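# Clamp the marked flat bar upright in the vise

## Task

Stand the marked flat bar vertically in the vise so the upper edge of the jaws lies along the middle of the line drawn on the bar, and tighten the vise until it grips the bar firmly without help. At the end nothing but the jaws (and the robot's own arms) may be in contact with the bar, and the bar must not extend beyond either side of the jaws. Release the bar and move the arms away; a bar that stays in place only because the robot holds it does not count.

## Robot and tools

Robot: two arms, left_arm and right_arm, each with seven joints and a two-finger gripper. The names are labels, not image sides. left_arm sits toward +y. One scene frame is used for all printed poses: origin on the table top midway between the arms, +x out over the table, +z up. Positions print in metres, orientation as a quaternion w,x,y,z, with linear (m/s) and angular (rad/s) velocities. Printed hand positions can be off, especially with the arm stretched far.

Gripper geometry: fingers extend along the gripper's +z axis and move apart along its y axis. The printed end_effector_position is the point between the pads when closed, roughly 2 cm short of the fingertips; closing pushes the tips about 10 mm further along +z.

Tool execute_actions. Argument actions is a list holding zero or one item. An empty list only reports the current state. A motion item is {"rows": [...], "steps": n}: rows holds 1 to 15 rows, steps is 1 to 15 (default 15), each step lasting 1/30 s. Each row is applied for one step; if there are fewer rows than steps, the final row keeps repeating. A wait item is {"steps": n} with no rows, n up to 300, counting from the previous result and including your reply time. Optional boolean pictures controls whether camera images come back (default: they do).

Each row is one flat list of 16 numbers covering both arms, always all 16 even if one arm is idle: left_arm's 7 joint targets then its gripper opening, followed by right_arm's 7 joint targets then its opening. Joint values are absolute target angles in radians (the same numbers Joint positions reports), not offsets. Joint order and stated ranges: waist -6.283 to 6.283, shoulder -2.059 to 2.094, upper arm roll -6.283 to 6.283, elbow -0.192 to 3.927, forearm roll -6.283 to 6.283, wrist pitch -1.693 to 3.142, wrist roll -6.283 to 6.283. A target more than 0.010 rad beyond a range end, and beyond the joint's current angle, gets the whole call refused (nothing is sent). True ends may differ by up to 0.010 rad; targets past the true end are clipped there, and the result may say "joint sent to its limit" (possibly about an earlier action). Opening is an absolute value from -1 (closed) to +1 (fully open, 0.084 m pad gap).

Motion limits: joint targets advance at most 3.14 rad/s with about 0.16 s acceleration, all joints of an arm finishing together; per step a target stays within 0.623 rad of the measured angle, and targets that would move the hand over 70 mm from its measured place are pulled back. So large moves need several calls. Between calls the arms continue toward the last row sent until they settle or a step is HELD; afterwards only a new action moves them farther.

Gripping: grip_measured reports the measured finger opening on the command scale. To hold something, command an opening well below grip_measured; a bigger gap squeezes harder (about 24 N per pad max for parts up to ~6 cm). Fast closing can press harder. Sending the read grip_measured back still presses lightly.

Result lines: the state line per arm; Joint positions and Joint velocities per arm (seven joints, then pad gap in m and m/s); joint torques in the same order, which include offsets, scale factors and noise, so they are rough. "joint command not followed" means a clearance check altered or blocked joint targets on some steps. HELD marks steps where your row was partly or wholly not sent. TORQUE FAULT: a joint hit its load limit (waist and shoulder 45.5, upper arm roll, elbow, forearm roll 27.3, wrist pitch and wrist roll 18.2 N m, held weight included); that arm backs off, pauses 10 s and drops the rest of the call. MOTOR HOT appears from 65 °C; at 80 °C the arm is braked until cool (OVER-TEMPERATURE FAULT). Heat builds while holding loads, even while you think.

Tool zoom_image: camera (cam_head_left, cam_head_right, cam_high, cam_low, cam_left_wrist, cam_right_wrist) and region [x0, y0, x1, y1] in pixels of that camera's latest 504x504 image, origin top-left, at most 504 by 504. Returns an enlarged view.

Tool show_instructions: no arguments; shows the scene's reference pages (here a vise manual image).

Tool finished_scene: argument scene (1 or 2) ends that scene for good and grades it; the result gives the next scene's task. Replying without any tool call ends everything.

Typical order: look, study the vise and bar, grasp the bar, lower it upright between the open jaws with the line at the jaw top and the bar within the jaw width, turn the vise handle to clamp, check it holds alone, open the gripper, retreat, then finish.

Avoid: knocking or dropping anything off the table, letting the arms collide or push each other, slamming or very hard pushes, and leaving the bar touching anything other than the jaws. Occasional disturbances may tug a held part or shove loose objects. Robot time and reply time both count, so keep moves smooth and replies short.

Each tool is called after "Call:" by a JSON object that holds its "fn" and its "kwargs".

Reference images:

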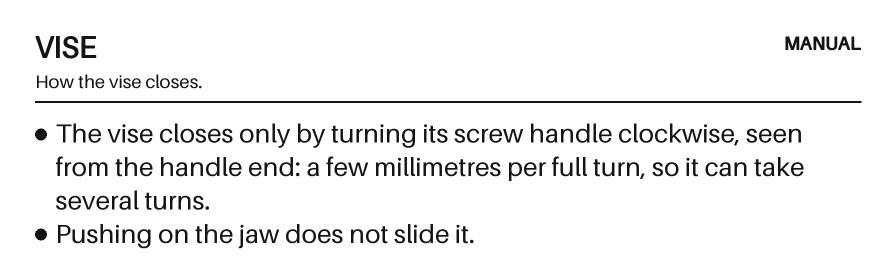

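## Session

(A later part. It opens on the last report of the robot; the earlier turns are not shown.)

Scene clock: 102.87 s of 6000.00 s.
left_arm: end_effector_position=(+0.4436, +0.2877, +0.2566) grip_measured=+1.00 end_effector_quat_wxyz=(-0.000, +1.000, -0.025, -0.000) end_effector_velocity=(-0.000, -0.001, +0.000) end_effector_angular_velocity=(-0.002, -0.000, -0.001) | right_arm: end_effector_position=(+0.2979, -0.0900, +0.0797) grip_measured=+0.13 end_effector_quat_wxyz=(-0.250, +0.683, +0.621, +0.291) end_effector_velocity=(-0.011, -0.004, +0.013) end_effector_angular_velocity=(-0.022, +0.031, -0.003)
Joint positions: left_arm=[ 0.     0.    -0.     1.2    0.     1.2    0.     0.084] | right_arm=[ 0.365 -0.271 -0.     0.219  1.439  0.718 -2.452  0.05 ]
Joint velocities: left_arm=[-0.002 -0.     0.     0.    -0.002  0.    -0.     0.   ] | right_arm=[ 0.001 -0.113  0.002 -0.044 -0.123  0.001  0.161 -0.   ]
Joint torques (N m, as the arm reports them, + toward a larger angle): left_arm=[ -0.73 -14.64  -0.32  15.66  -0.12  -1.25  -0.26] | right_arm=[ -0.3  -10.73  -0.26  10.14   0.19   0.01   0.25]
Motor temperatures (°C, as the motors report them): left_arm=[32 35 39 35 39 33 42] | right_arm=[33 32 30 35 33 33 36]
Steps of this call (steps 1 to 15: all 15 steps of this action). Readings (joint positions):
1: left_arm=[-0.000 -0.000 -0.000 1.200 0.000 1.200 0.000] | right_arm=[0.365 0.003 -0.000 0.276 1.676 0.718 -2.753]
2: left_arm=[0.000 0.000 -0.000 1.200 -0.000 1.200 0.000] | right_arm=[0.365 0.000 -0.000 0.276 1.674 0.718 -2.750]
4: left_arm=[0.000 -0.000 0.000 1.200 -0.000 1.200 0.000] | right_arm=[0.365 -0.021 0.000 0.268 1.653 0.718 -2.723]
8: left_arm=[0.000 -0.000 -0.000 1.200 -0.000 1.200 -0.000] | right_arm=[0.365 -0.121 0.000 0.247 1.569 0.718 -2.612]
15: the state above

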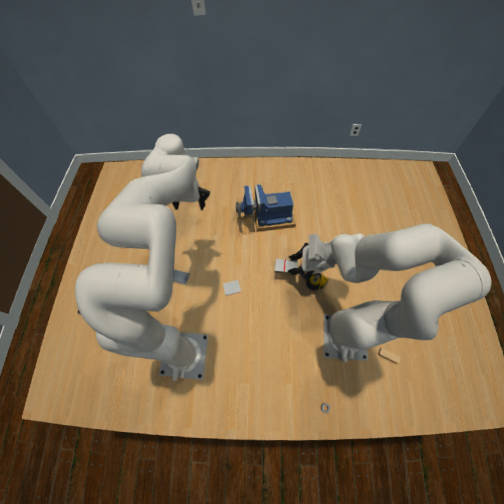

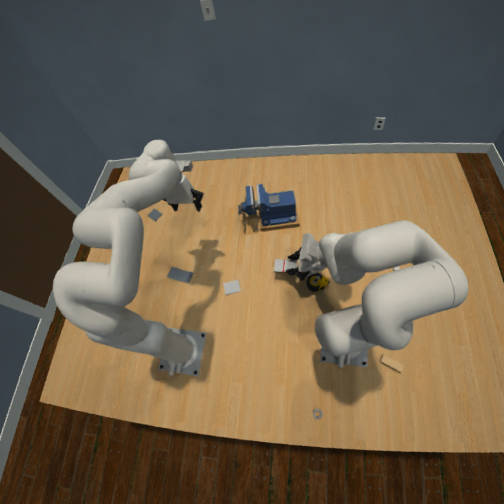

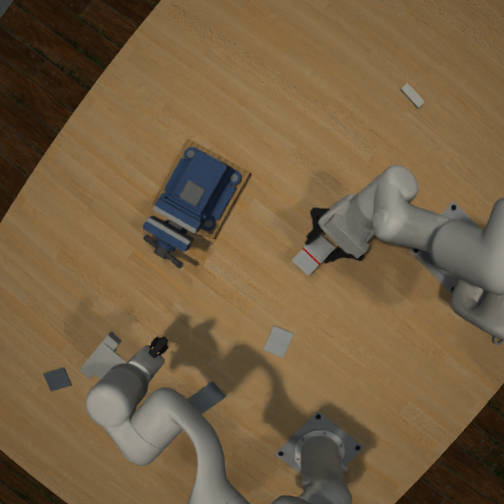

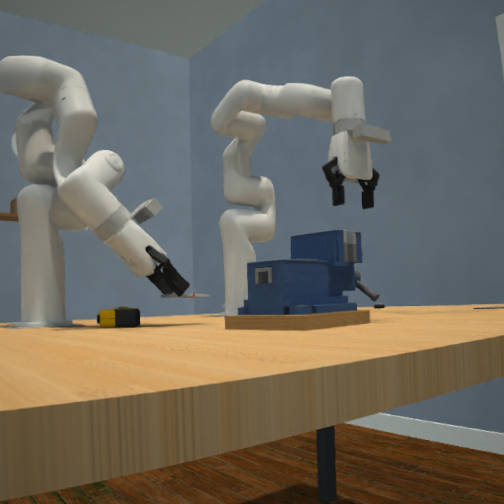

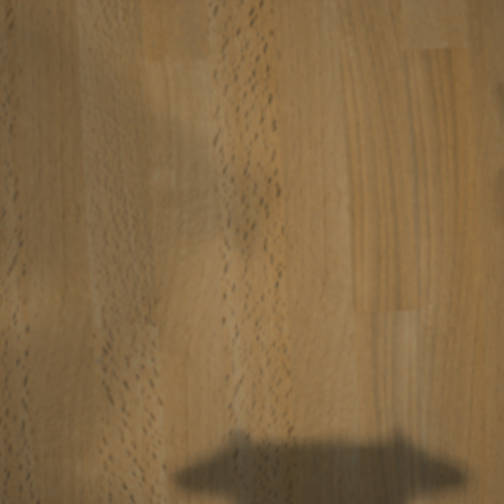

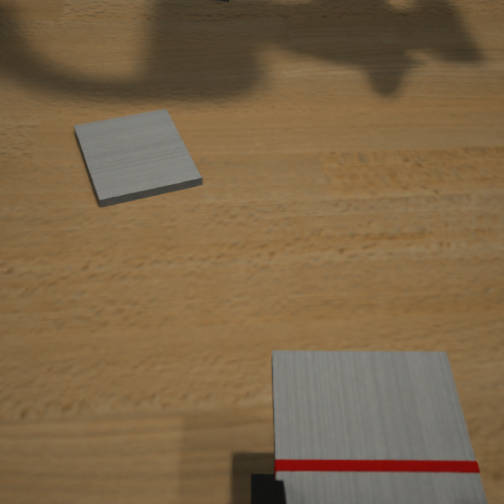

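Call:
{"fn": "execute_actions", "kwargs": {"actions": [{"rows":[[0,0,0,1.2,0,1.2,0,1,0.382,-0.2,0,0.94,0.859,1.184,1.343,-1]]}], "pictures": false}}

Call:
{"fn": "execute_actions", "kwargs": {"actions": [{"steps":50}], "pictures": false}}

Call:
{"fn": "execute_actions", "kwargs": {"actions": [{"rows":[[0,0,0,1.2,0,1.2,0,1,0.382,0.417,0,1.56,0.859,1.184,1.343,-1]]}], "pictures": false}}

Call:
{"fn": "execute_actions", "kwargs": {"actions": [{"steps":30}]}}

Scene clock: 117.80 s of 6000.00 s.
left_arm: end_effector_position=(+0.4436, +0.2877, +0.2566) grip_measured=+1.00 end_effector_quat_wxyz=(-0.000, +1.000, -0.025, +0.000) end_effector_velocity=(+0.000, +0.000, +0.000) end_effector_angular_velocity=(+0.001, -0.000, -0.000) | right_arm: end_effector_position=(+0.3734, -0.0203, +0.2074) grip_measured=+0.13 end_effector_quat_wxyz=(-0.318, +0.647, +0.636, +0.275) end_effector_velocity=(+0.128, +0.104, +0.302) end_effector_angular_velocity=(-0.101, +0.537, -0.068)
Joint positions: left_arm=[ 0.    -0.    -0.     1.2    0.     1.2    0.     0.084] | right_arm=[ 0.375 -0.234  0.     0.619  1.104  0.984 -1.979  0.05 ]
Joint velocities: left_arm=[ 0.    -0.     0.     0.     0.001  0.     0.    -0.   ] | right_arm=[ 0.022  0.105  0.     0.978 -0.748  0.609  1.536 -0.   ]
Joint torques (N m, as the arm reports them, + toward a larger angle): left_arm=[ -0.88 -14.78  -0.28  15.55  -0.2   -0.78  -0.25] | right_arm=[ -0.25 -21.19  -0.36  13.54   0.35  -0.22   0.83]
Motor temperatures (°C, as the motors report them): left_arm=[32 35 39 35 39 33 42] | right_arm=[33 32 30 36 33 33 36]
Steps of this call (steps 1 to 30: the robot went on to your last target; steps 31 to 433: nothing new was sent; steps 434 to 448: all 15 steps of this action). Readings (joint positions):
434: left_arm=[0.000 0.000 -0.000 1.200 0.000 1.200 0.000] | right_arm=[0.365 -0.280 -0.000 0.216 1.430 0.718 -2.440]
435: left_arm=[-0.000 -0.000 -0.000 1.200 0.000 1.200 0.000] | right_arm=[0.365 -0.279 -0.000 0.219 1.426 0.721 -2.436]
437: left_arm=[0.000 0.000 -0.000 1.200 -0.000 1.200 0.000] | right_arm=[0.366 -0.273 -0.001 0.255 1.387 0.753 -2.392]
441: left_arm=[0.000 0.000 0.000 1.200 -0.000 1.200 0.000] | right_arm=[0.370 -0.258 0.000 0.395 1.275 0.844 -2.262]
448: the state above

Scene clock: 119.47 s of 6000.00 s.
left_arm: end_effector_position=(+0.4436, +0.2877, +0.2566) grip_measured=+1.00 end_effector_quat_wxyz=(-0.000, +1.000, -0.025, -0.000) end_effector_velocity=(-0.000, +0.000, -0.000) end_effector_angular_velocity=(+0.000, +0.000, +0.001) | right_arm: end_effector_position=(+0.4046, -0.0023, +0.3018) grip_measured=+0.13 end_effector_quat_wxyz=(-0.246, +0.705, -0.597, -0.293) end_effector_velocity=(-0.000, +0.001, +0.000) end_effector_angular_velocity=(-0.001, +0.004, -0.003)
Joint positions: left_arm=[-0.     0.    -0.     1.2    0.     1.2    0.     0.084] | right_arm=[ 0.382 -0.2    0.     0.94   0.859  1.184  1.342  0.05 ]
Joint velocities: left_arm=[ 0.     0.    -0.     0.     0.     0.    -0.001 -0.   ] | right_arm=[ 0.002 -0.     0.     0.     0.     0.     0.006 -0.   ]
Joint torques (N m, as the arm reports them, + toward a larger angle): left_arm=[ -0.07 -14.97  -0.44  15.58  -0.44  -1.17  -0.16] | right_arm=[ -0.44 -23.78  -0.24  14.39   0.81  -0.63   0.34]
Motor temperatures (°C, as the motors report them): left_arm=[32 35 39 35 39 33 42] | right_arm=[33 32 30 36 33 33 36]
Steps of this call (steps 1 to 50: the robot went on to your last target). Readings (joint positions):
1: left_arm=[0.000 -0.000 -0.000 1.200 -0.000 1.200 -0.000] | right_arm=[0.375 -0.231 0.000 0.652 1.079 1.004 -1.926]
2: left_arm=[0.000 -0.000 0.000 1.200 0.000 1.200 0.000] | right_arm=[0.376 -0.227 0.000 0.684 1.054 1.025 -1.867]
4: left_arm=[0.000 0.000 -0.000 1.200 -0.000 1.200 0.000] | right_arm=[0.378 -0.220 0.000 0.750 1.005 1.065 -1.732]
8: left_arm=[0.000 -0.000 0.000 1.200 -0.000 1.200 0.000] | right_arm=[0.380 -0.209 0.000 0.867 0.916 1.137 -1.387]
50: the state above

Scene clock: 119.97 s of 6000.00 s.
left_arm: end_effector_position=(+0.4436, +0.2877, +0.2566) grip_measured=+1.00 end_effector_quat_wxyz=(-0.000, +1.000, -0.025, +0.000) end_effector_velocity=(-0.000, -0.001, -0.001) end_effector_angular_velocity=(-0.001, +0.001, +0.000) | right_arm: end_effector_position=(+0.5468, +0.0412, +0.2670) grip_measured=+0.13 end_effector_quat_wxyz=(-0.247, +0.705, -0.597, -0.292) end_effector_velocity=(+0.278, +0.084, -0.175) end_effector_angular_velocity=(-0.010, +0.027, -0.005)
Joint positions: left_arm=[-0.     0.     0.     1.2    0.     1.2    0.     0.084] | right_arm=[ 0.382  0.318 -0.     1.46   0.859  1.184  1.343  0.05 ]
Joint velocities: left_arm=[-0.002  0.001  0.001  0.    -0.001  0.    -0.001  0.   ] | right_arm=[-0.001  1.135 -0.001  1.103 -0.    -0.004  0.    -0.   ]
Joint torques (N m, as the arm reports them, + toward a larger angle): left_arm=[ -0.27 -13.71  -0.57  15.52  -0.44  -1.    -0.15] | right_arm=[ -0.56 -47.28  -0.12  12.94   0.46  -0.67   0.32]
Motor temperatures (°C, as the motors report them): left_arm=[32 35 39 35 39 33 42] | right_arm=[33 32 30 36 33 33 36]
Steps of this call (steps 1 to 15: all 15 steps of this action). Readings (joint positions):
1: left_arm=[-0.000 -0.000 0.000 1.200 -0.000 1.200 0.000] | right_arm=[0.382 -0.200 0.000 0.940 0.859 1.184 1.343]
2: left_arm=[0.000 -0.000 -0.000 1.200 0.000 1.200 -0.000] | right_arm=[0.382 -0.197 0.000 0.943 0.859 1.184 1.343]
4: left_arm=[0.000 -0.000 0.000 1.200 0.000 1.200 0.000] | right_arm=[0.382 -0.156 0.000 0.987 0.859 1.185 1.343]
8: left_arm=[0.000 -0.000 -0.000 1.200 -0.000 1.200 0.000] | right_arm=[0.382 0.024 -0.000 1.167 0.859 1.184 1.343]
15: the state above

Scene clock: 120.97 s of 6000.00 s.
left_arm: end_effector_position=(+0.4436, +0.2877, +0.2566) grip_measured=+1.00 end_effector_quat_wxyz=(-0.000, +1.000, -0.025, +0.000) end_effector_velocity=(-0.000, +0.000, -0.000) end_effector_angular_velocity=(+0.002, +0.000, -0.002) | right_arm: end_effector_position=(+0.5711, +0.0487, +0.2521) grip_measured=+0.13 end_effector_quat_wxyz=(-0.247, +0.705, -0.597, -0.292) end_effector_velocity=(+0.001, -0.000, +0.000) end_effector_angular_velocity=(+0.000, -0.002, -0.000)
Joint positions: left_arm=[-0.    -0.     0.     1.2    0.     1.2    0.     0.084] | right_arm=[0.382 0.417 0.    1.56  0.859 1.184 1.343 0.05 ]
Joint velocities: left_arm=[-0.     0.    -0.    -0.     0.002  0.     0.     0.   ] | right_arm=[-0.     0.001 -0.     0.001  0.    -0.    -0.001 -0.   ]
Joint torques (N m, as the arm reports them, + toward a larger angle): left_arm=[ -0.02 -14.99  -0.16  15.76   0.29  -1.1   -0.18] | right_arm=[ -0.43 -42.93  -0.06  14.4    0.76  -0.92   0.31]
Motor temperatures (°C, as the motors report them): left_arm=[32 35 39 35 39 33 42] | right_arm=[33 32 30 36 33 33 36]
Steps of this call (steps 1 to 30: the robot went on to your last target). Readings (joint positions):
1: left_arm=[0.000 -0.000 -0.000 1.200 -0.000 1.200 0.000] | right_arm=[0.382 0.352 -0.000 1.492 0.859 1.184 1.343]
2: left_arm=[0.000 -0.000 -0.000 1.200 -0.000 1.200 -0.000] | right_arm=[0.382 0.378 -0.000 1.516 0.859 1.183 1.343]
4: left_arm=[0.000 -0.000 -0.000 1.200 -0.000 1.200 -0.000] | right_arm=[0.382 0.404 -0.000 1.540 0.859 1.184 1.343]
8: left_arm=[0.000 -0.000 0.000 1.200 0.000 1.200 0.000] | right_arm=[0.382 0.412 0.000 1.557 0.859 1.184 1.343]
30: the state above
All arms were judged still, so your last target was given up. Only a new action makes them travel on or press farther. Fingers that are still opening or closing keep moving.

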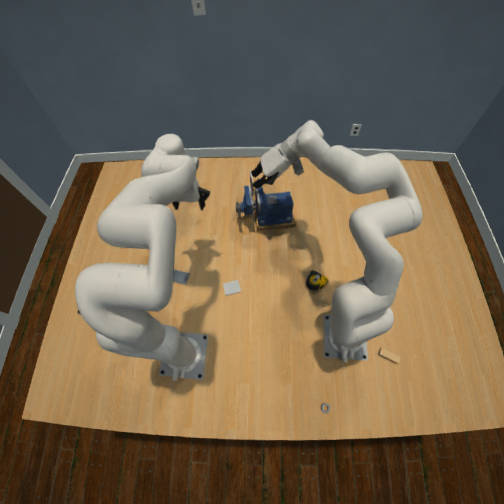

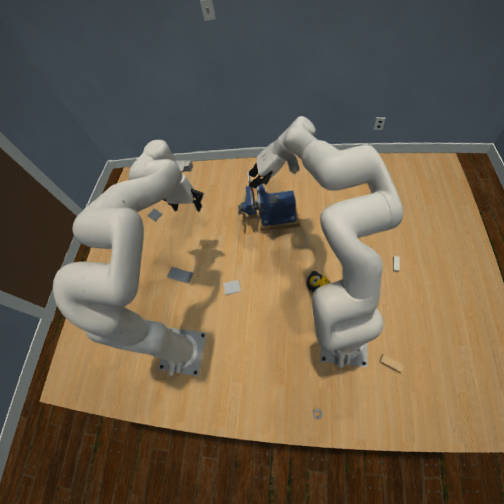

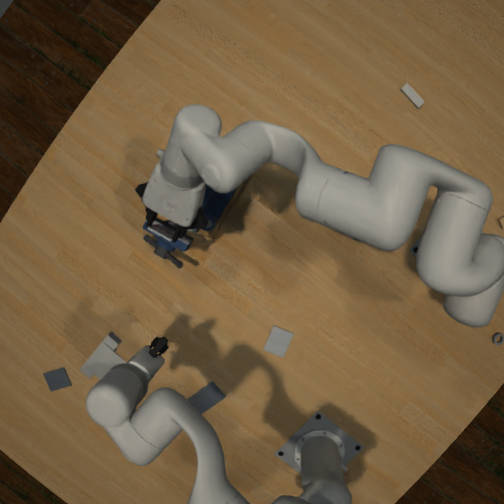

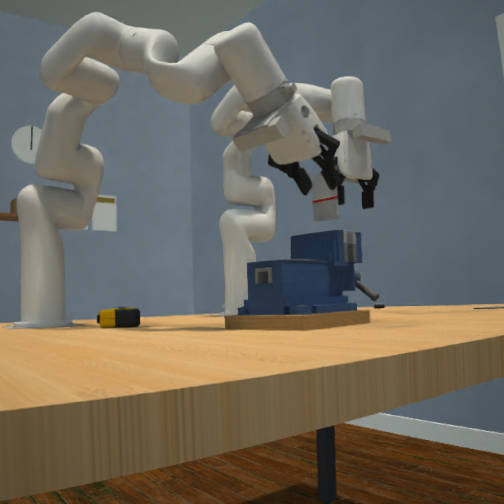

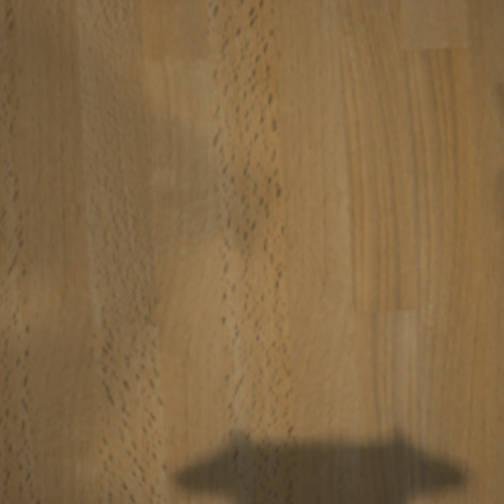

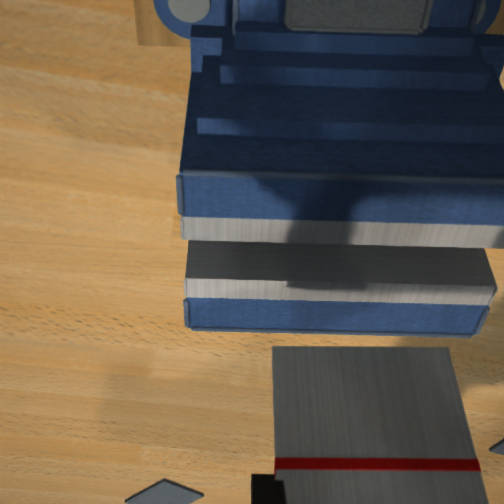

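Call:
{"fn": "execute_actions", "kwargs": {"actions": [{"rows":[[0.6,0.5,0,1.385,-1.317,1.324,-3.05,0.2,0.384,0.44,0,1.5306,0.878,1.15,1.299,-1]]}], "pictures": false}}

Call:
{"fn": "execute_actions", "kwargs": {"actions": [{"steps":50}], "pictures": false}}

Call:
{"fn": "execute_actions", "kwargs": {"actions": [{"rows":[[0.259,0.718,0,1.385,-1.317,1.324,-3.05,0.2,0.384,0.44,0,1.5306,0.878,1.15,1.299,-1]]}], "pictures": false}}

Call:
{"fn": "execute_actions", "kwargs": {"actions": [{"steps":30}]}}

Call:
{"fn": "zoom_image", "kwargs": {"camera": "cam_head_left", "region": [180,150,300,250]}}

Call:
{"fn": "zoom_image", "kwargs": {"camera": "cam_low", "region": [280,180,480,330]}}

Scene clock: 151.23 s of 6000.00 s.
left_arm: end_effector_position=(+0.4733, +0.3732, +0.1673) grip_measured=+0.19 end_effector_quat_wxyz=(+0.243, +0.787, +0.541, -0.172) end_effector_velocity=(+0.197, +0.161, -0.085) end_effector_angular_velocity=(-2.011, +1.255, +3.975) | right_arm: end_effector_position=(+0.5717, +0.0482, +0.2291) grip_measured=+0.13 end_effector_quat_wxyz=(-0.248, +0.706, -0.596, -0.293) end_effector_velocity=(-0.003, +0.000, -0.007) end_effector_angular_velocity=(-0.004, +0.012, +0.003)
Joint positions: left_arm=[ 0.411  0.344  0.001  1.326 -0.585  1.285 -0.586  0.052] | right_arm=[ 0.384  0.439 -0.     1.531  0.878  1.15   1.299  0.05 ]
Joint velocities: left_arm=[ 0.994  0.831  0.025  0.285 -2.219  0.202 -2.213 -0.   ] | right_arm=[ 0.002  0.006 -0.    -0.008  0.    -0.    -0.002 -0.   ]
Joint torques (N m, as the arm reports them, + toward a larger angle): left_arm=[ -2.73 -21.33  -2.79  15.11  -2.1   -0.07  -0.26] | right_arm=[ -0.43 -43.47  -0.13  14.36   0.5   -0.64   0.27]
Motor temperatures (°C, as the motors report them): left_arm=[32 35 39 35 39 33 42] | right_arm=[33 32 30 37 33 33 36]
Steps of this call (steps 1 to 893: nothing new was sent; steps 894 to 908: all 15 steps of this action). Readings (joint positions):
894: left_arm=[0.000 0.000 -0.000 1.200 -0.000 1.200 -0.000] | right_arm=[0.382 0.417 0.000 1.560 0.859 1.184 1.343]
895: left_arm=[0.003 0.002 -0.001 1.202 -0.004 1.201 -0.004] | right_arm=[0.382 0.418 0.000 1.558 0.861 1.181 1.339]
897: left_arm=[0.041 0.032 -0.008 1.218 -0.048 1.209 -0.048] | right_arm=[0.383 0.426 0.000 1.548 0.869 1.166 1.320]
901: left_arm=[0.177 0.148 0.002 1.253 -0.194 1.236 -0.194] | right_arm=[0.384 0.441 -0.000 1.530 0.876 1.153 1.303]
908: the state above

Scene clock: 152.90 s of 6000.00 s.
left_arm: end_effector_position=(+0.5678, +0.4231, +0.2127) grip_measured=+0.19 end_effector_quat_wxyz=(+0.009, -0.443, +0.689, -0.573) end_effector_velocity=(+0.000, -0.001, +0.000) end_effector_angular_velocity=(+0.000, -0.000, -0.001) | right_arm: end_effector_position=(+0.5715, +0.0481, +0.2283) grip_measured=+0.13 end_effector_quat_wxyz=(-0.248, +0.705, -0.596, -0.293) end_effector_velocity=(+0.000, -0.000, +0.000) end_effector_angular_velocity=(+0.000, -0.002, +0.000)
Joint positions: left_arm=[ 0.6    0.5   -0.     1.385 -1.317  1.324 -3.05   0.052] | right_arm=[ 0.384  0.44  -0.     1.531  0.878  1.15   1.299  0.05 ]
Joint velocities: left_arm=[-0.001 -0.    -0.    -0.    -0.    -0.     0.    -0.   ] | right_arm=[-0.001 -0.     0.     0.     0.    -0.    -0.001 -0.   ]
Joint torques (N m, as the arm reports them, + toward a larger angle): left_arm=[ -0.25 -20.95  -1.69  14.21  -1.09   1.21  -0.35] | right_arm=[ -0.51 -43.65  -0.02  14.57   0.64  -0.72   0.18]
Motor temperatures (°C, as the motors report them): left_arm=[32 35 39 35 39 33 42] | right_arm=[33 32 30 37 33 33 36]
Steps of this call (steps 1 to 50: the robot went on to your last target). Readings (joint positions):
1: left_arm=[0.444 0.370 0.002 1.335 -0.662 1.291 -0.662] | right_arm=[0.384 0.439 -0.000 1.531 0.878 1.150 1.299]
2: left_arm=[0.473 0.395 0.003 1.344 -0.742 1.297 -0.743] | right_arm=[0.384 0.440 0.000 1.531 0.878 1.150 1.299]
4: left_arm=[0.521 0.435 0.003 1.358 -0.908 1.307 -0.910] | right_arm=[0.384 0.440 0.000 1.531 0.878 1.150 1.299]
8: left_arm=[0.574 0.478 0.000 1.377 -1.172 1.318 -1.267] | right_arm=[0.384 0.440 0.000 1.531 0.878 1.150 1.299]
50: the state above

Scene clock: 153.40 s of 6000.00 s.
left_arm: end_effector_position=(+0.5605, +0.2619, +0.1203) grip_measured=+0.19 end_effector_quat_wxyz=(-0.131, -0.393, +0.719, -0.558) end_effector_velocity=(-0.081, -0.363, -0.207) end_effector_angular_velocity=(-0.108, +0.358, -0.587) | right_arm: end_effector_position=(+0.5715, +0.0481, +0.2283) grip_measured=+0.13 end_effector_quat_wxyz=(-0.248, +0.705, -0.596, -0.293) end_effector_velocity=(+0.001, -0.000, +0.001) end_effector_angular_velocity=(+0.001, -0.003, +0.001)
Joint positions: left_arm=[ 0.343  0.664 -0.001  1.385 -1.317  1.324 -3.05   0.052] | right_arm=[ 0.384  0.44  -0.     1.531  0.878  1.15   1.299  0.05 ]
Joint velocities: left_arm=[-0.587  0.375  0.001  0.002 -0.     0.001 -0.001  0.   ] | right_arm=[-0.001 -0.    -0.     0.001  0.     0.    -0.002  0.   ]
Joint torques (N m, as the arm reports them, + toward a larger angle): left_arm=[  0.04 -22.37  -1.95  12.84  -0.87   1.31  -0.41] | right_arm=[ -0.18 -43.7   -0.2   14.3    0.62  -0.87   0.32]
Motor temperatures (°C, as the motors report them): left_arm=[32 35 39 35 39 33 42] | right_arm=[33 32 30 37 33 33 36]
Steps of this call (steps 1 to 15: all 15 steps of this action). Readings (joint positions):
1: left_arm=[0.600 0.500 0.000 1.385 -1.317 1.324 -3.050] | right_arm=[0.384 0.440 -0.000 1.531 0.878 1.150 1.299]
2: left_arm=[0.597 0.502 0.001 1.386 -1.317 1.324 -3.050] | right_arm=[0.384 0.440 0.000 1.531 0.878 1.150 1.299]
4: left_arm=[0.566 0.521 0.008 1.390 -1.317 1.322 -3.050] | right_arm=[0.384 0.440 -0.000 1.531 0.878 1.150 1.299]
8: left_arm=[0.480 0.577 -0.002 1.384 -1.317 1.324 -3.050] | right_arm=[0.384 0.440 0.000 1.531 0.878 1.150 1.299]
15: the state above

Scene clock: 154.40 s of 6000.00 s.
left_arm: end_effector_position=(+0.5460, +0.2110, +0.0908) grip_measured=+0.19 end_effector_quat_wxyz=(-0.175, -0.376, +0.728, -0.546) end_effector_velocity=(-0.000, -0.001, +0.000) end_effector_angular_velocity=(-0.001, +0.000, -0.001) | right_arm: end_effector_position=(+0.5715, +0.0481, +0.2283) grip_measured=+0.13 end_effector_quat_wxyz=(-0.248, +0.705, -0.596, -0.293) end_effector_velocity=(-0.000, +0.000, -0.001) end_effector_angular_velocity=(-0.000, -0.000, +0.002)
Joint positions: left_arm=[ 0.259  0.718  0.     1.385 -1.317  1.324 -3.05   0.052] | right_arm=[0.384 0.44  0.    1.531 0.878 1.15  1.299 0.05 ]
Joint velocities: left_arm=[-0.001  0.    -0.    -0.    -0.001  0.     0.    -0.   ] | right_arm=[ 0.001  0.001 -0.    -0.001  0.    -0.    -0.002 -0.   ]
Joint torques (N m, as the arm reports them, + toward a larger angle): left_arm=[ -0.17 -21.6   -2.36  12.23  -1.28   1.22  -0.31] | right_arm=[ -0.22 -43.51  -0.04  14.37   0.8   -0.58   0.2 ]
Motor temperatures (°C, as the motors report them): left_arm=[32 35 39 35 39 33 42] | right_arm=[33 32 30 37 33 33 36]
Steps of this call (steps 1 to 30: the robot went on to your last target). Readings (joint positions):
1: left_arm=[0.324 0.677 -0.001 1.385 -1.317 1.324 -3.050] | right_arm=[0.384 0.440 -0.000 1.531 0.878 1.150 1.299]
2: left_arm=[0.305 0.689 -0.001 1.385 -1.317 1.324 -3.050] | right_arm=[0.384 0.440 -0.000 1.531 0.878 1.150 1.299]
4: left_arm=[0.277 0.707 -0.003 1.383 -1.317 1.325 -3.050] | right_arm=[0.384 0.440 -0.000 1.531 0.878 1.150 1.299]
8: left_arm=[0.262 0.716 -0.000 1.385 -1.317 1.324 -3.050] | right_arm=[0.384 0.440 0.000 1.531 0.878 1.150 1.299]
30: the state above
All arms were judged still, so your last target was given up. Only a new action makes them travel on or press farther. Fingers that are still opening or closing keep moving.

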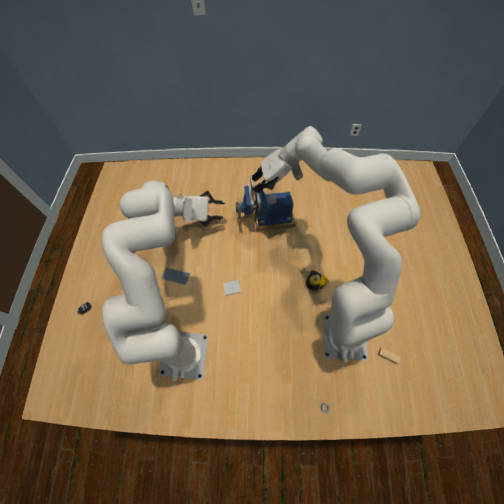

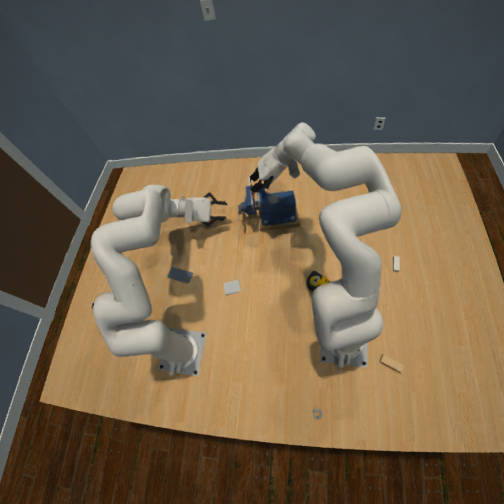

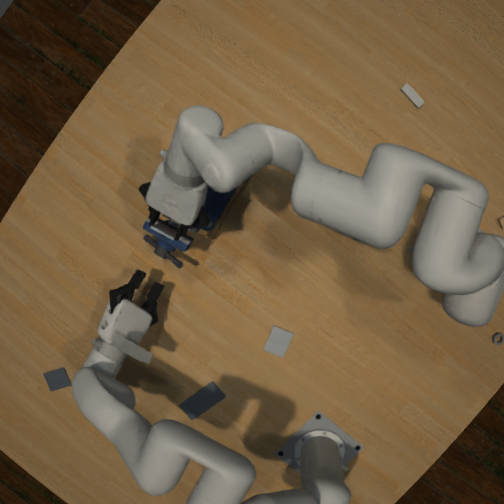

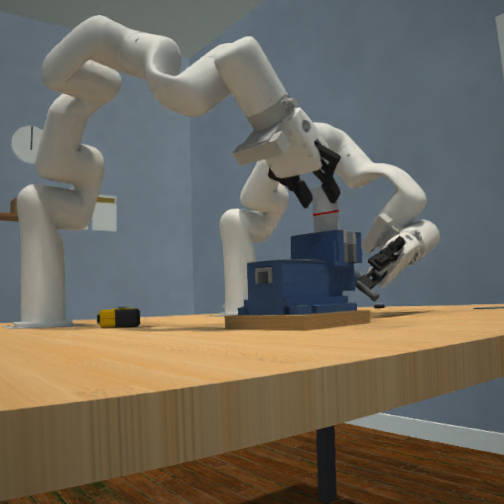

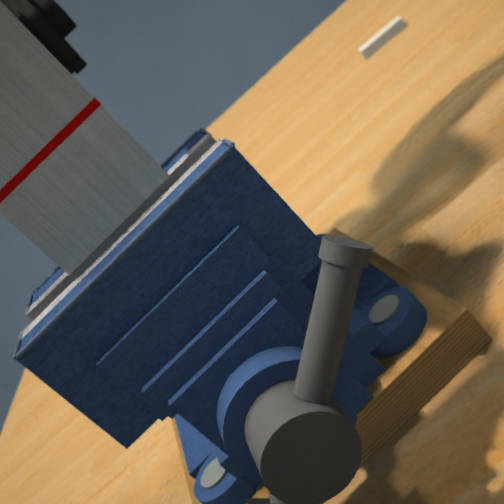

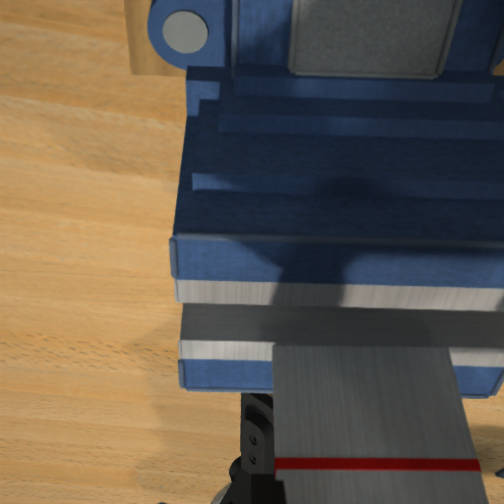

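Region (180, 150, 300, 250) of cam_head_left's 504x504 image, scaled by 4.200, with more detail than that image has.

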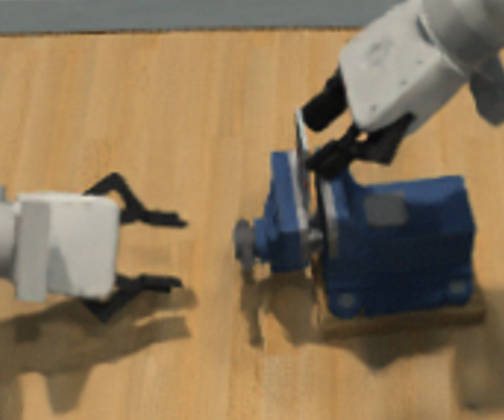

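Region (280, 180, 480, 330) of cam_low's 504x504 image, scaled by 2.520, with more detail than that image has; it fills the top 378 rows of this view, and the rest is white.

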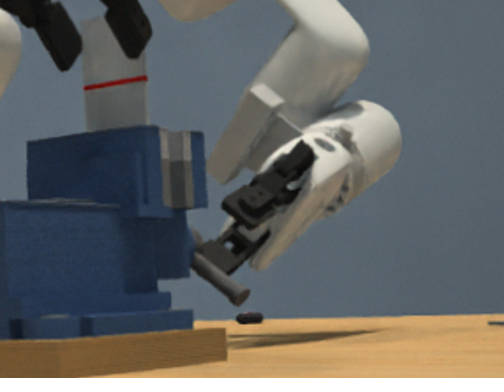

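Call:
{"fn": "execute_actions", "kwargs": {"actions": [{"rows":[[0.16,0.755,0,1.392,-1.40,1.262,-2.8,0.2,0.3775,0.448,0,1.5196,0.885,1.137,1.283,-1]]}], "pictures": false}}

Call:
{"fn": "execute_actions", "kwargs": {"actions": [{"steps":15}]}}

Call:
{"fn": "zoom_image", "kwargs": {"camera": "cam_head_left", "region": [200,160,290,240]}}

Call:
{"fn": "zoom_image", "kwargs": {"camera": "cam_low", "region": [280,190,440,320]}}

Call:
{"fn": "zoom_image", "kwargs": {"camera": "cam_high", "region": [100,200,220,310]}}

Scene clock: 163.77 s of 6000.00 s.
left_arm: end_effector_position=(+0.5535, +0.1658, +0.0742) grip_measured=+0.19 end_effector_quat_wxyz=(-0.110, -0.291, +0.766, -0.562) end_effector_velocity=(+0.000, -0.005, -0.001) end_effector_angular_velocity=(+0.003, -0.022, -0.009) | right_arm: end_effector_position=(+0.5737, +0.0439, +0.2198) grip_measured=+0.13 end_effector_quat_wxyz=(-0.249, +0.703, -0.598, -0.292) end_effector_velocity=(+0.001, -0.000, +0.003) end_effector_angular_velocity=(+0.002, -0.005, -0.002)
Joint positions: left_arm=[ 0.164  0.753  0.004  1.392 -1.399  1.263 -2.802  0.052] | right_arm=[0.378 0.448 0.    1.52  0.885 1.137 1.283 0.05 ]
Joint velocities: left_arm=[-0.008  0.001 -0.001 -0.001 -0.006 -0.005  0.024  0.   ] | right_arm=[-0.001 -0.003 -0.001  0.002  0.001 -0.     0.    -0.   ]
Joint torques (N m, as the arm reports them, + toward a larger angle): left_arm=[ -9.53 -19.15 -14.74  10.74  -1.09   1.97  -0.4 ] | right_arm=[ -0.35 -43.43  -0.05  14.47   0.52  -0.76   0.16]
Motor temperatures (°C, as the motors report them): left_arm=[32 36 39 35 39 33 42] | right_arm=[33 32 30 37 33 33 36]
Steps of this call (steps 1 to 266: nothing new was sent; steps 267 to 281: all 15 steps of this action). Readings (joint positions):
267: left_arm=[0.259 0.718 0.000 1.385 -1.317 1.324 -3.050] | right_arm=[0.384 0.440 0.000 1.531 0.878 1.150 1.299]
268: left_arm=[0.258 0.718 0.000 1.385 -1.318 1.323 -3.046] | right_arm=[0.383 0.441 0.000 1.530 0.879 1.148 1.297]
270: left_arm=[0.243 0.724 0.004 1.387 -1.333 1.311 -3.000] | right_arm=[0.381 0.444 0.001 1.525 0.882 1.143 1.290]
274: left_arm=[0.175 0.750 -0.004 1.390 -1.385 1.274 -2.846] | right_arm=[0.378 0.448 -0.001 1.519 0.884 1.138 1.284]
281: the state above

Scene clock: 164.27 s of 6000.00 s.
left_arm: end_effector_position=(+0.5534, +0.1645, +0.0739) grip_measured=+0.19 end_effector_quat_wxyz=(-0.110, -0.290, +0.766, -0.563) end_effector_velocity=(-0.001, -0.001, -0.001) end_effector_angular_velocity=(-0.004, +0.003, +0.000) | right_arm: end_effector_position=(+0.5738, +0.0438, +0.2197) grip_measured=+0.13 end_effector_quat_wxyz=(-0.249, +0.703, -0.599, -0.292) end_effector_velocity=(-0.000, -0.000, -0.000) end_effector_angular_velocity=(-0.001, +0.001, -0.001)
Joint positions: left_arm=[ 0.162  0.754  0.003  1.392 -1.4    1.262 -2.8    0.052] | right_arm=[ 0.378  0.448 -0.     1.52   0.885  1.137  1.283  0.05 ]
Joint velocities: left_arm=[ 0.001  0.003 -0.001 -0.    -0.002  0.002 -0.     0.   ] | right_arm=[-0.     0.     0.    -0.001 -0.    -0.     0.001  0.   ]
Joint torques (N m, as the arm reports them, + toward a larger angle): left_arm=[-16.93 -16.79 -24.44   9.77  -0.98   2.01  -0.47] | right_arm=[ -0.16 -43.58  -0.16  14.35   0.58  -0.77   0.27]
Motor temperatures (°C, as the motors report them): left_arm=[32 36 39 35 39 33 42] | right_arm=[33 32 30 37 33 33 36]
Steps of this call (steps 1 to 15: the robot went on to your last target). Readings (joint positions):
1: left_arm=[0.164 0.753 0.004 1.392 -1.399 1.262 -2.801] | right_arm=[0.378 0.448 0.000 1.520 0.885 1.137 1.283]
2: left_arm=[0.163 0.753 0.004 1.392 -1.399 1.262 -2.801] | right_arm=[0.378 0.448 0.000 1.520 0.885 1.137 1.283]
4: left_arm=[0.163 0.753 0.004 1.392 -1.400 1.262 -2.800] | right_arm=[0.378 0.448 -0.000 1.520 0.885 1.137 1.283]
8: left_arm=[0.163 0.754 0.004 1.392 -1.400 1.262 -2.800] | right_arm=[0.378 0.448 -0.000 1.520 0.885 1.137 1.283]
15: the state above
All arms were judged still, so your last target was given up. Only a new action makes them travel on or press farther. Fingers that are still opening or closing keep moving.

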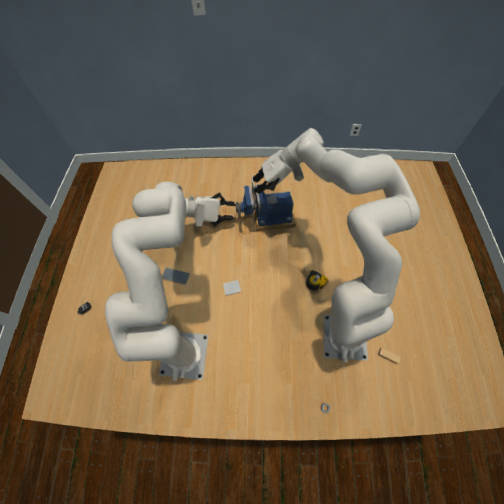

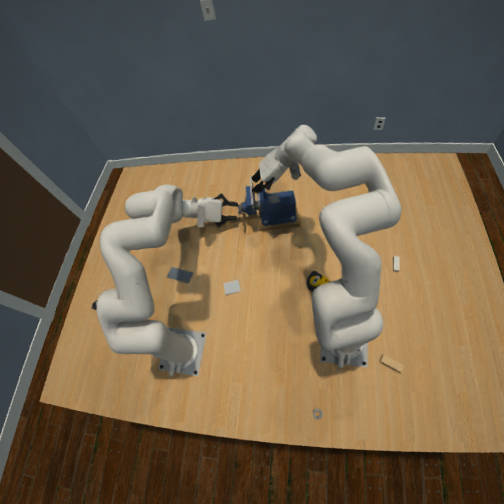

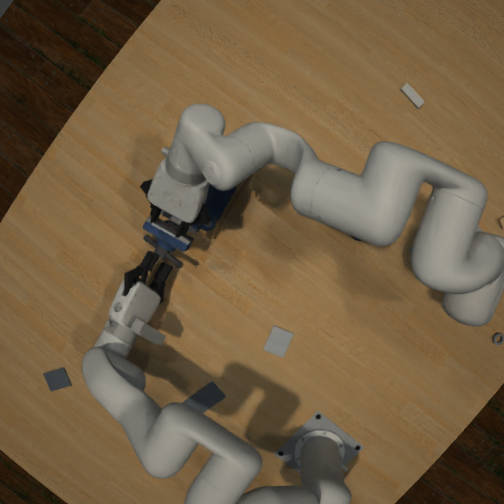

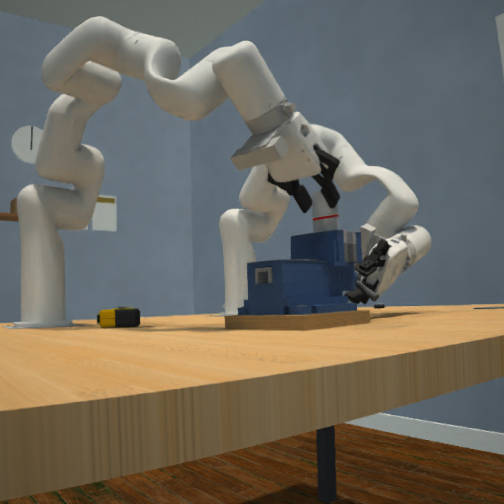

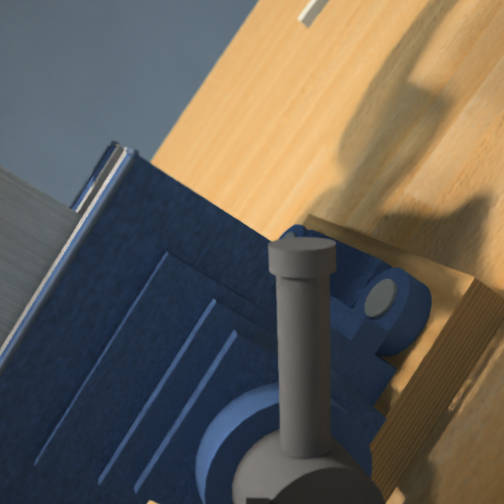

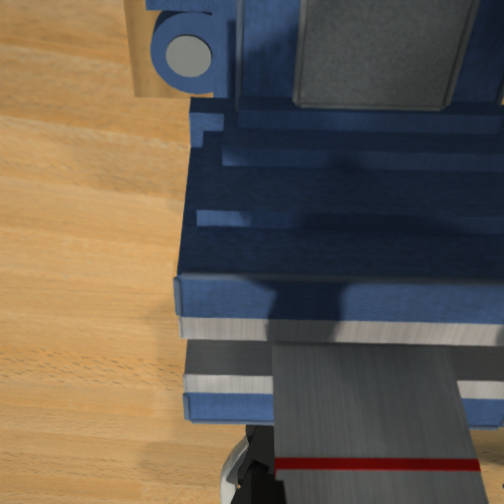

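Region (200, 160, 290, 240) of cam_head_left's 504x504 image, scaled by 5.600, with more detail than that image has.

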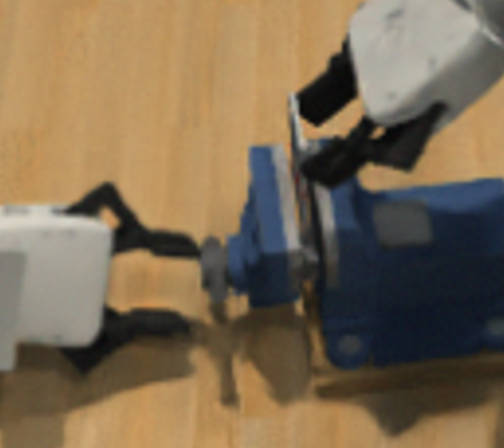

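Region (280, 190, 440, 320) of cam_low's 504x504 image, scaled by 3.150, with more detail than that image has; it fills the top 410 rows of this view, and the rest is white.

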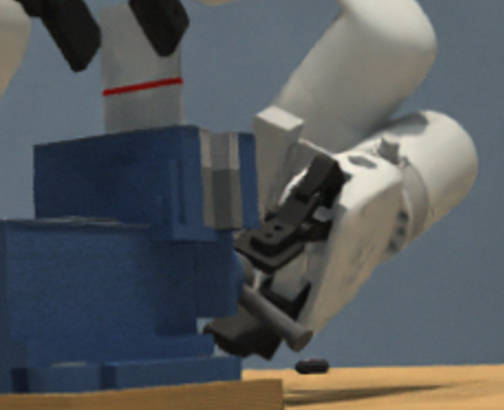

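Region (100, 200, 220, 310) of cam_high's 504x504 image, scaled by 4.200, with more detail than that image has; it fills the top 462 rows of this view, and the rest is white.

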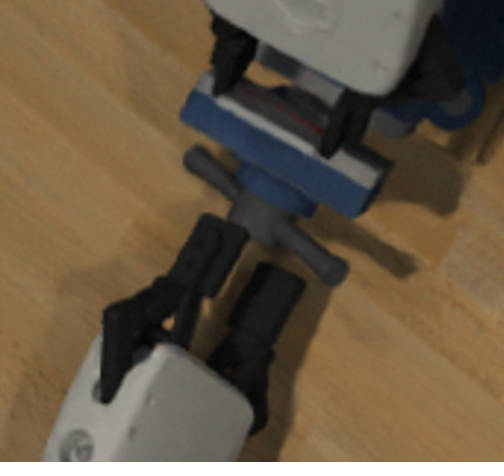

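Finger hit the hub; back off and raise.

Call:
{"fn": "execute_actions", "kwargs": {"actions": [{"rows":[[0.185,0.75,0,1.392,-1.40,1.262,-2.8,0.2,0.3775,0.448,0,1.5196,0.885,1.137,1.283,-1]]}], "pictures": false}}

Scene clock: 167.27 s of 6000.00 s.
left_arm: end_effector_position=(+0.5553, +0.1727, +0.0754) grip_measured=+0.19 end_effector_quat_wxyz=(-0.106, -0.295, +0.763, -0.565) end_effector_velocity=(+0.013, +0.028, +0.008) end_effector_angular_velocity=(+0.023, -0.024, +0.042) | right_arm: end_effector_position=(+0.5738, +0.0438, +0.2197) grip_measured=+0.13 end_effector_quat_wxyz=(-0.249, +0.703, -0.599, -0.292) end_effector_velocity=(+0.001, -0.001, +0.001) end_effector_angular_velocity=(+0.001, -0.002, -0.001)
Joint positions: left_arm=[ 0.182  0.752 -0.003  1.391 -1.4    1.262 -2.8    0.052] | right_arm=[0.378 0.448 0.    1.52  0.885 1.137 1.283 0.05 ]
Joint velocities: left_arm=[ 0.02  -0.014  0.027  0.012 -0.001 -0.002  0.001  0.   ] | right_arm=[-0.002 -0.001  0.     0.001 -0.     0.     0.    -0.   ]
Joint torques (N m, as the arm reports them, + toward a larger angle): left_arm=[ -0.8  -22.52  -2.68  11.75  -1.09   1.41  -0.18] | right_arm=[ -0.91 -43.51   0.06  14.22   0.76  -0.72   0.43]
Motor temperatures (°C, as the motors report them): left_arm=[32 36 39 35 39 33 42] | right_arm=[33 32 30 37 33 33 36]
Steps of this call (steps 1 to 75: nothing new was sent; steps 76 to 90: all 15 steps of this action). Readings (joint positions):
76: left_arm=[0.163 0.755 0.002 1.392 -1.400 1.262 -2.800] | right_arm=[0.377 0.448 -0.000 1.520 0.885 1.137 1.283]
77: left_arm=[0.165 0.755 0.001 1.392 -1.400 1.262 -2.800] | right_arm=[0.377 0.448 -0.000 1.520 0.885 1.137 1.283]
79: left_arm=[0.173 0.755 -0.004 1.390 -1.400 1.262 -2.800] | right_arm=[0.378 0.448 0.000 1.520 0.885 1.137 1.283]
83: left_arm=[0.178 0.754 -0.008 1.389 -1.400 1.262 -2.800] | right_arm=[0.378 0.448 0.000 1.520 0.885 1.137 1.283]
90: the state above


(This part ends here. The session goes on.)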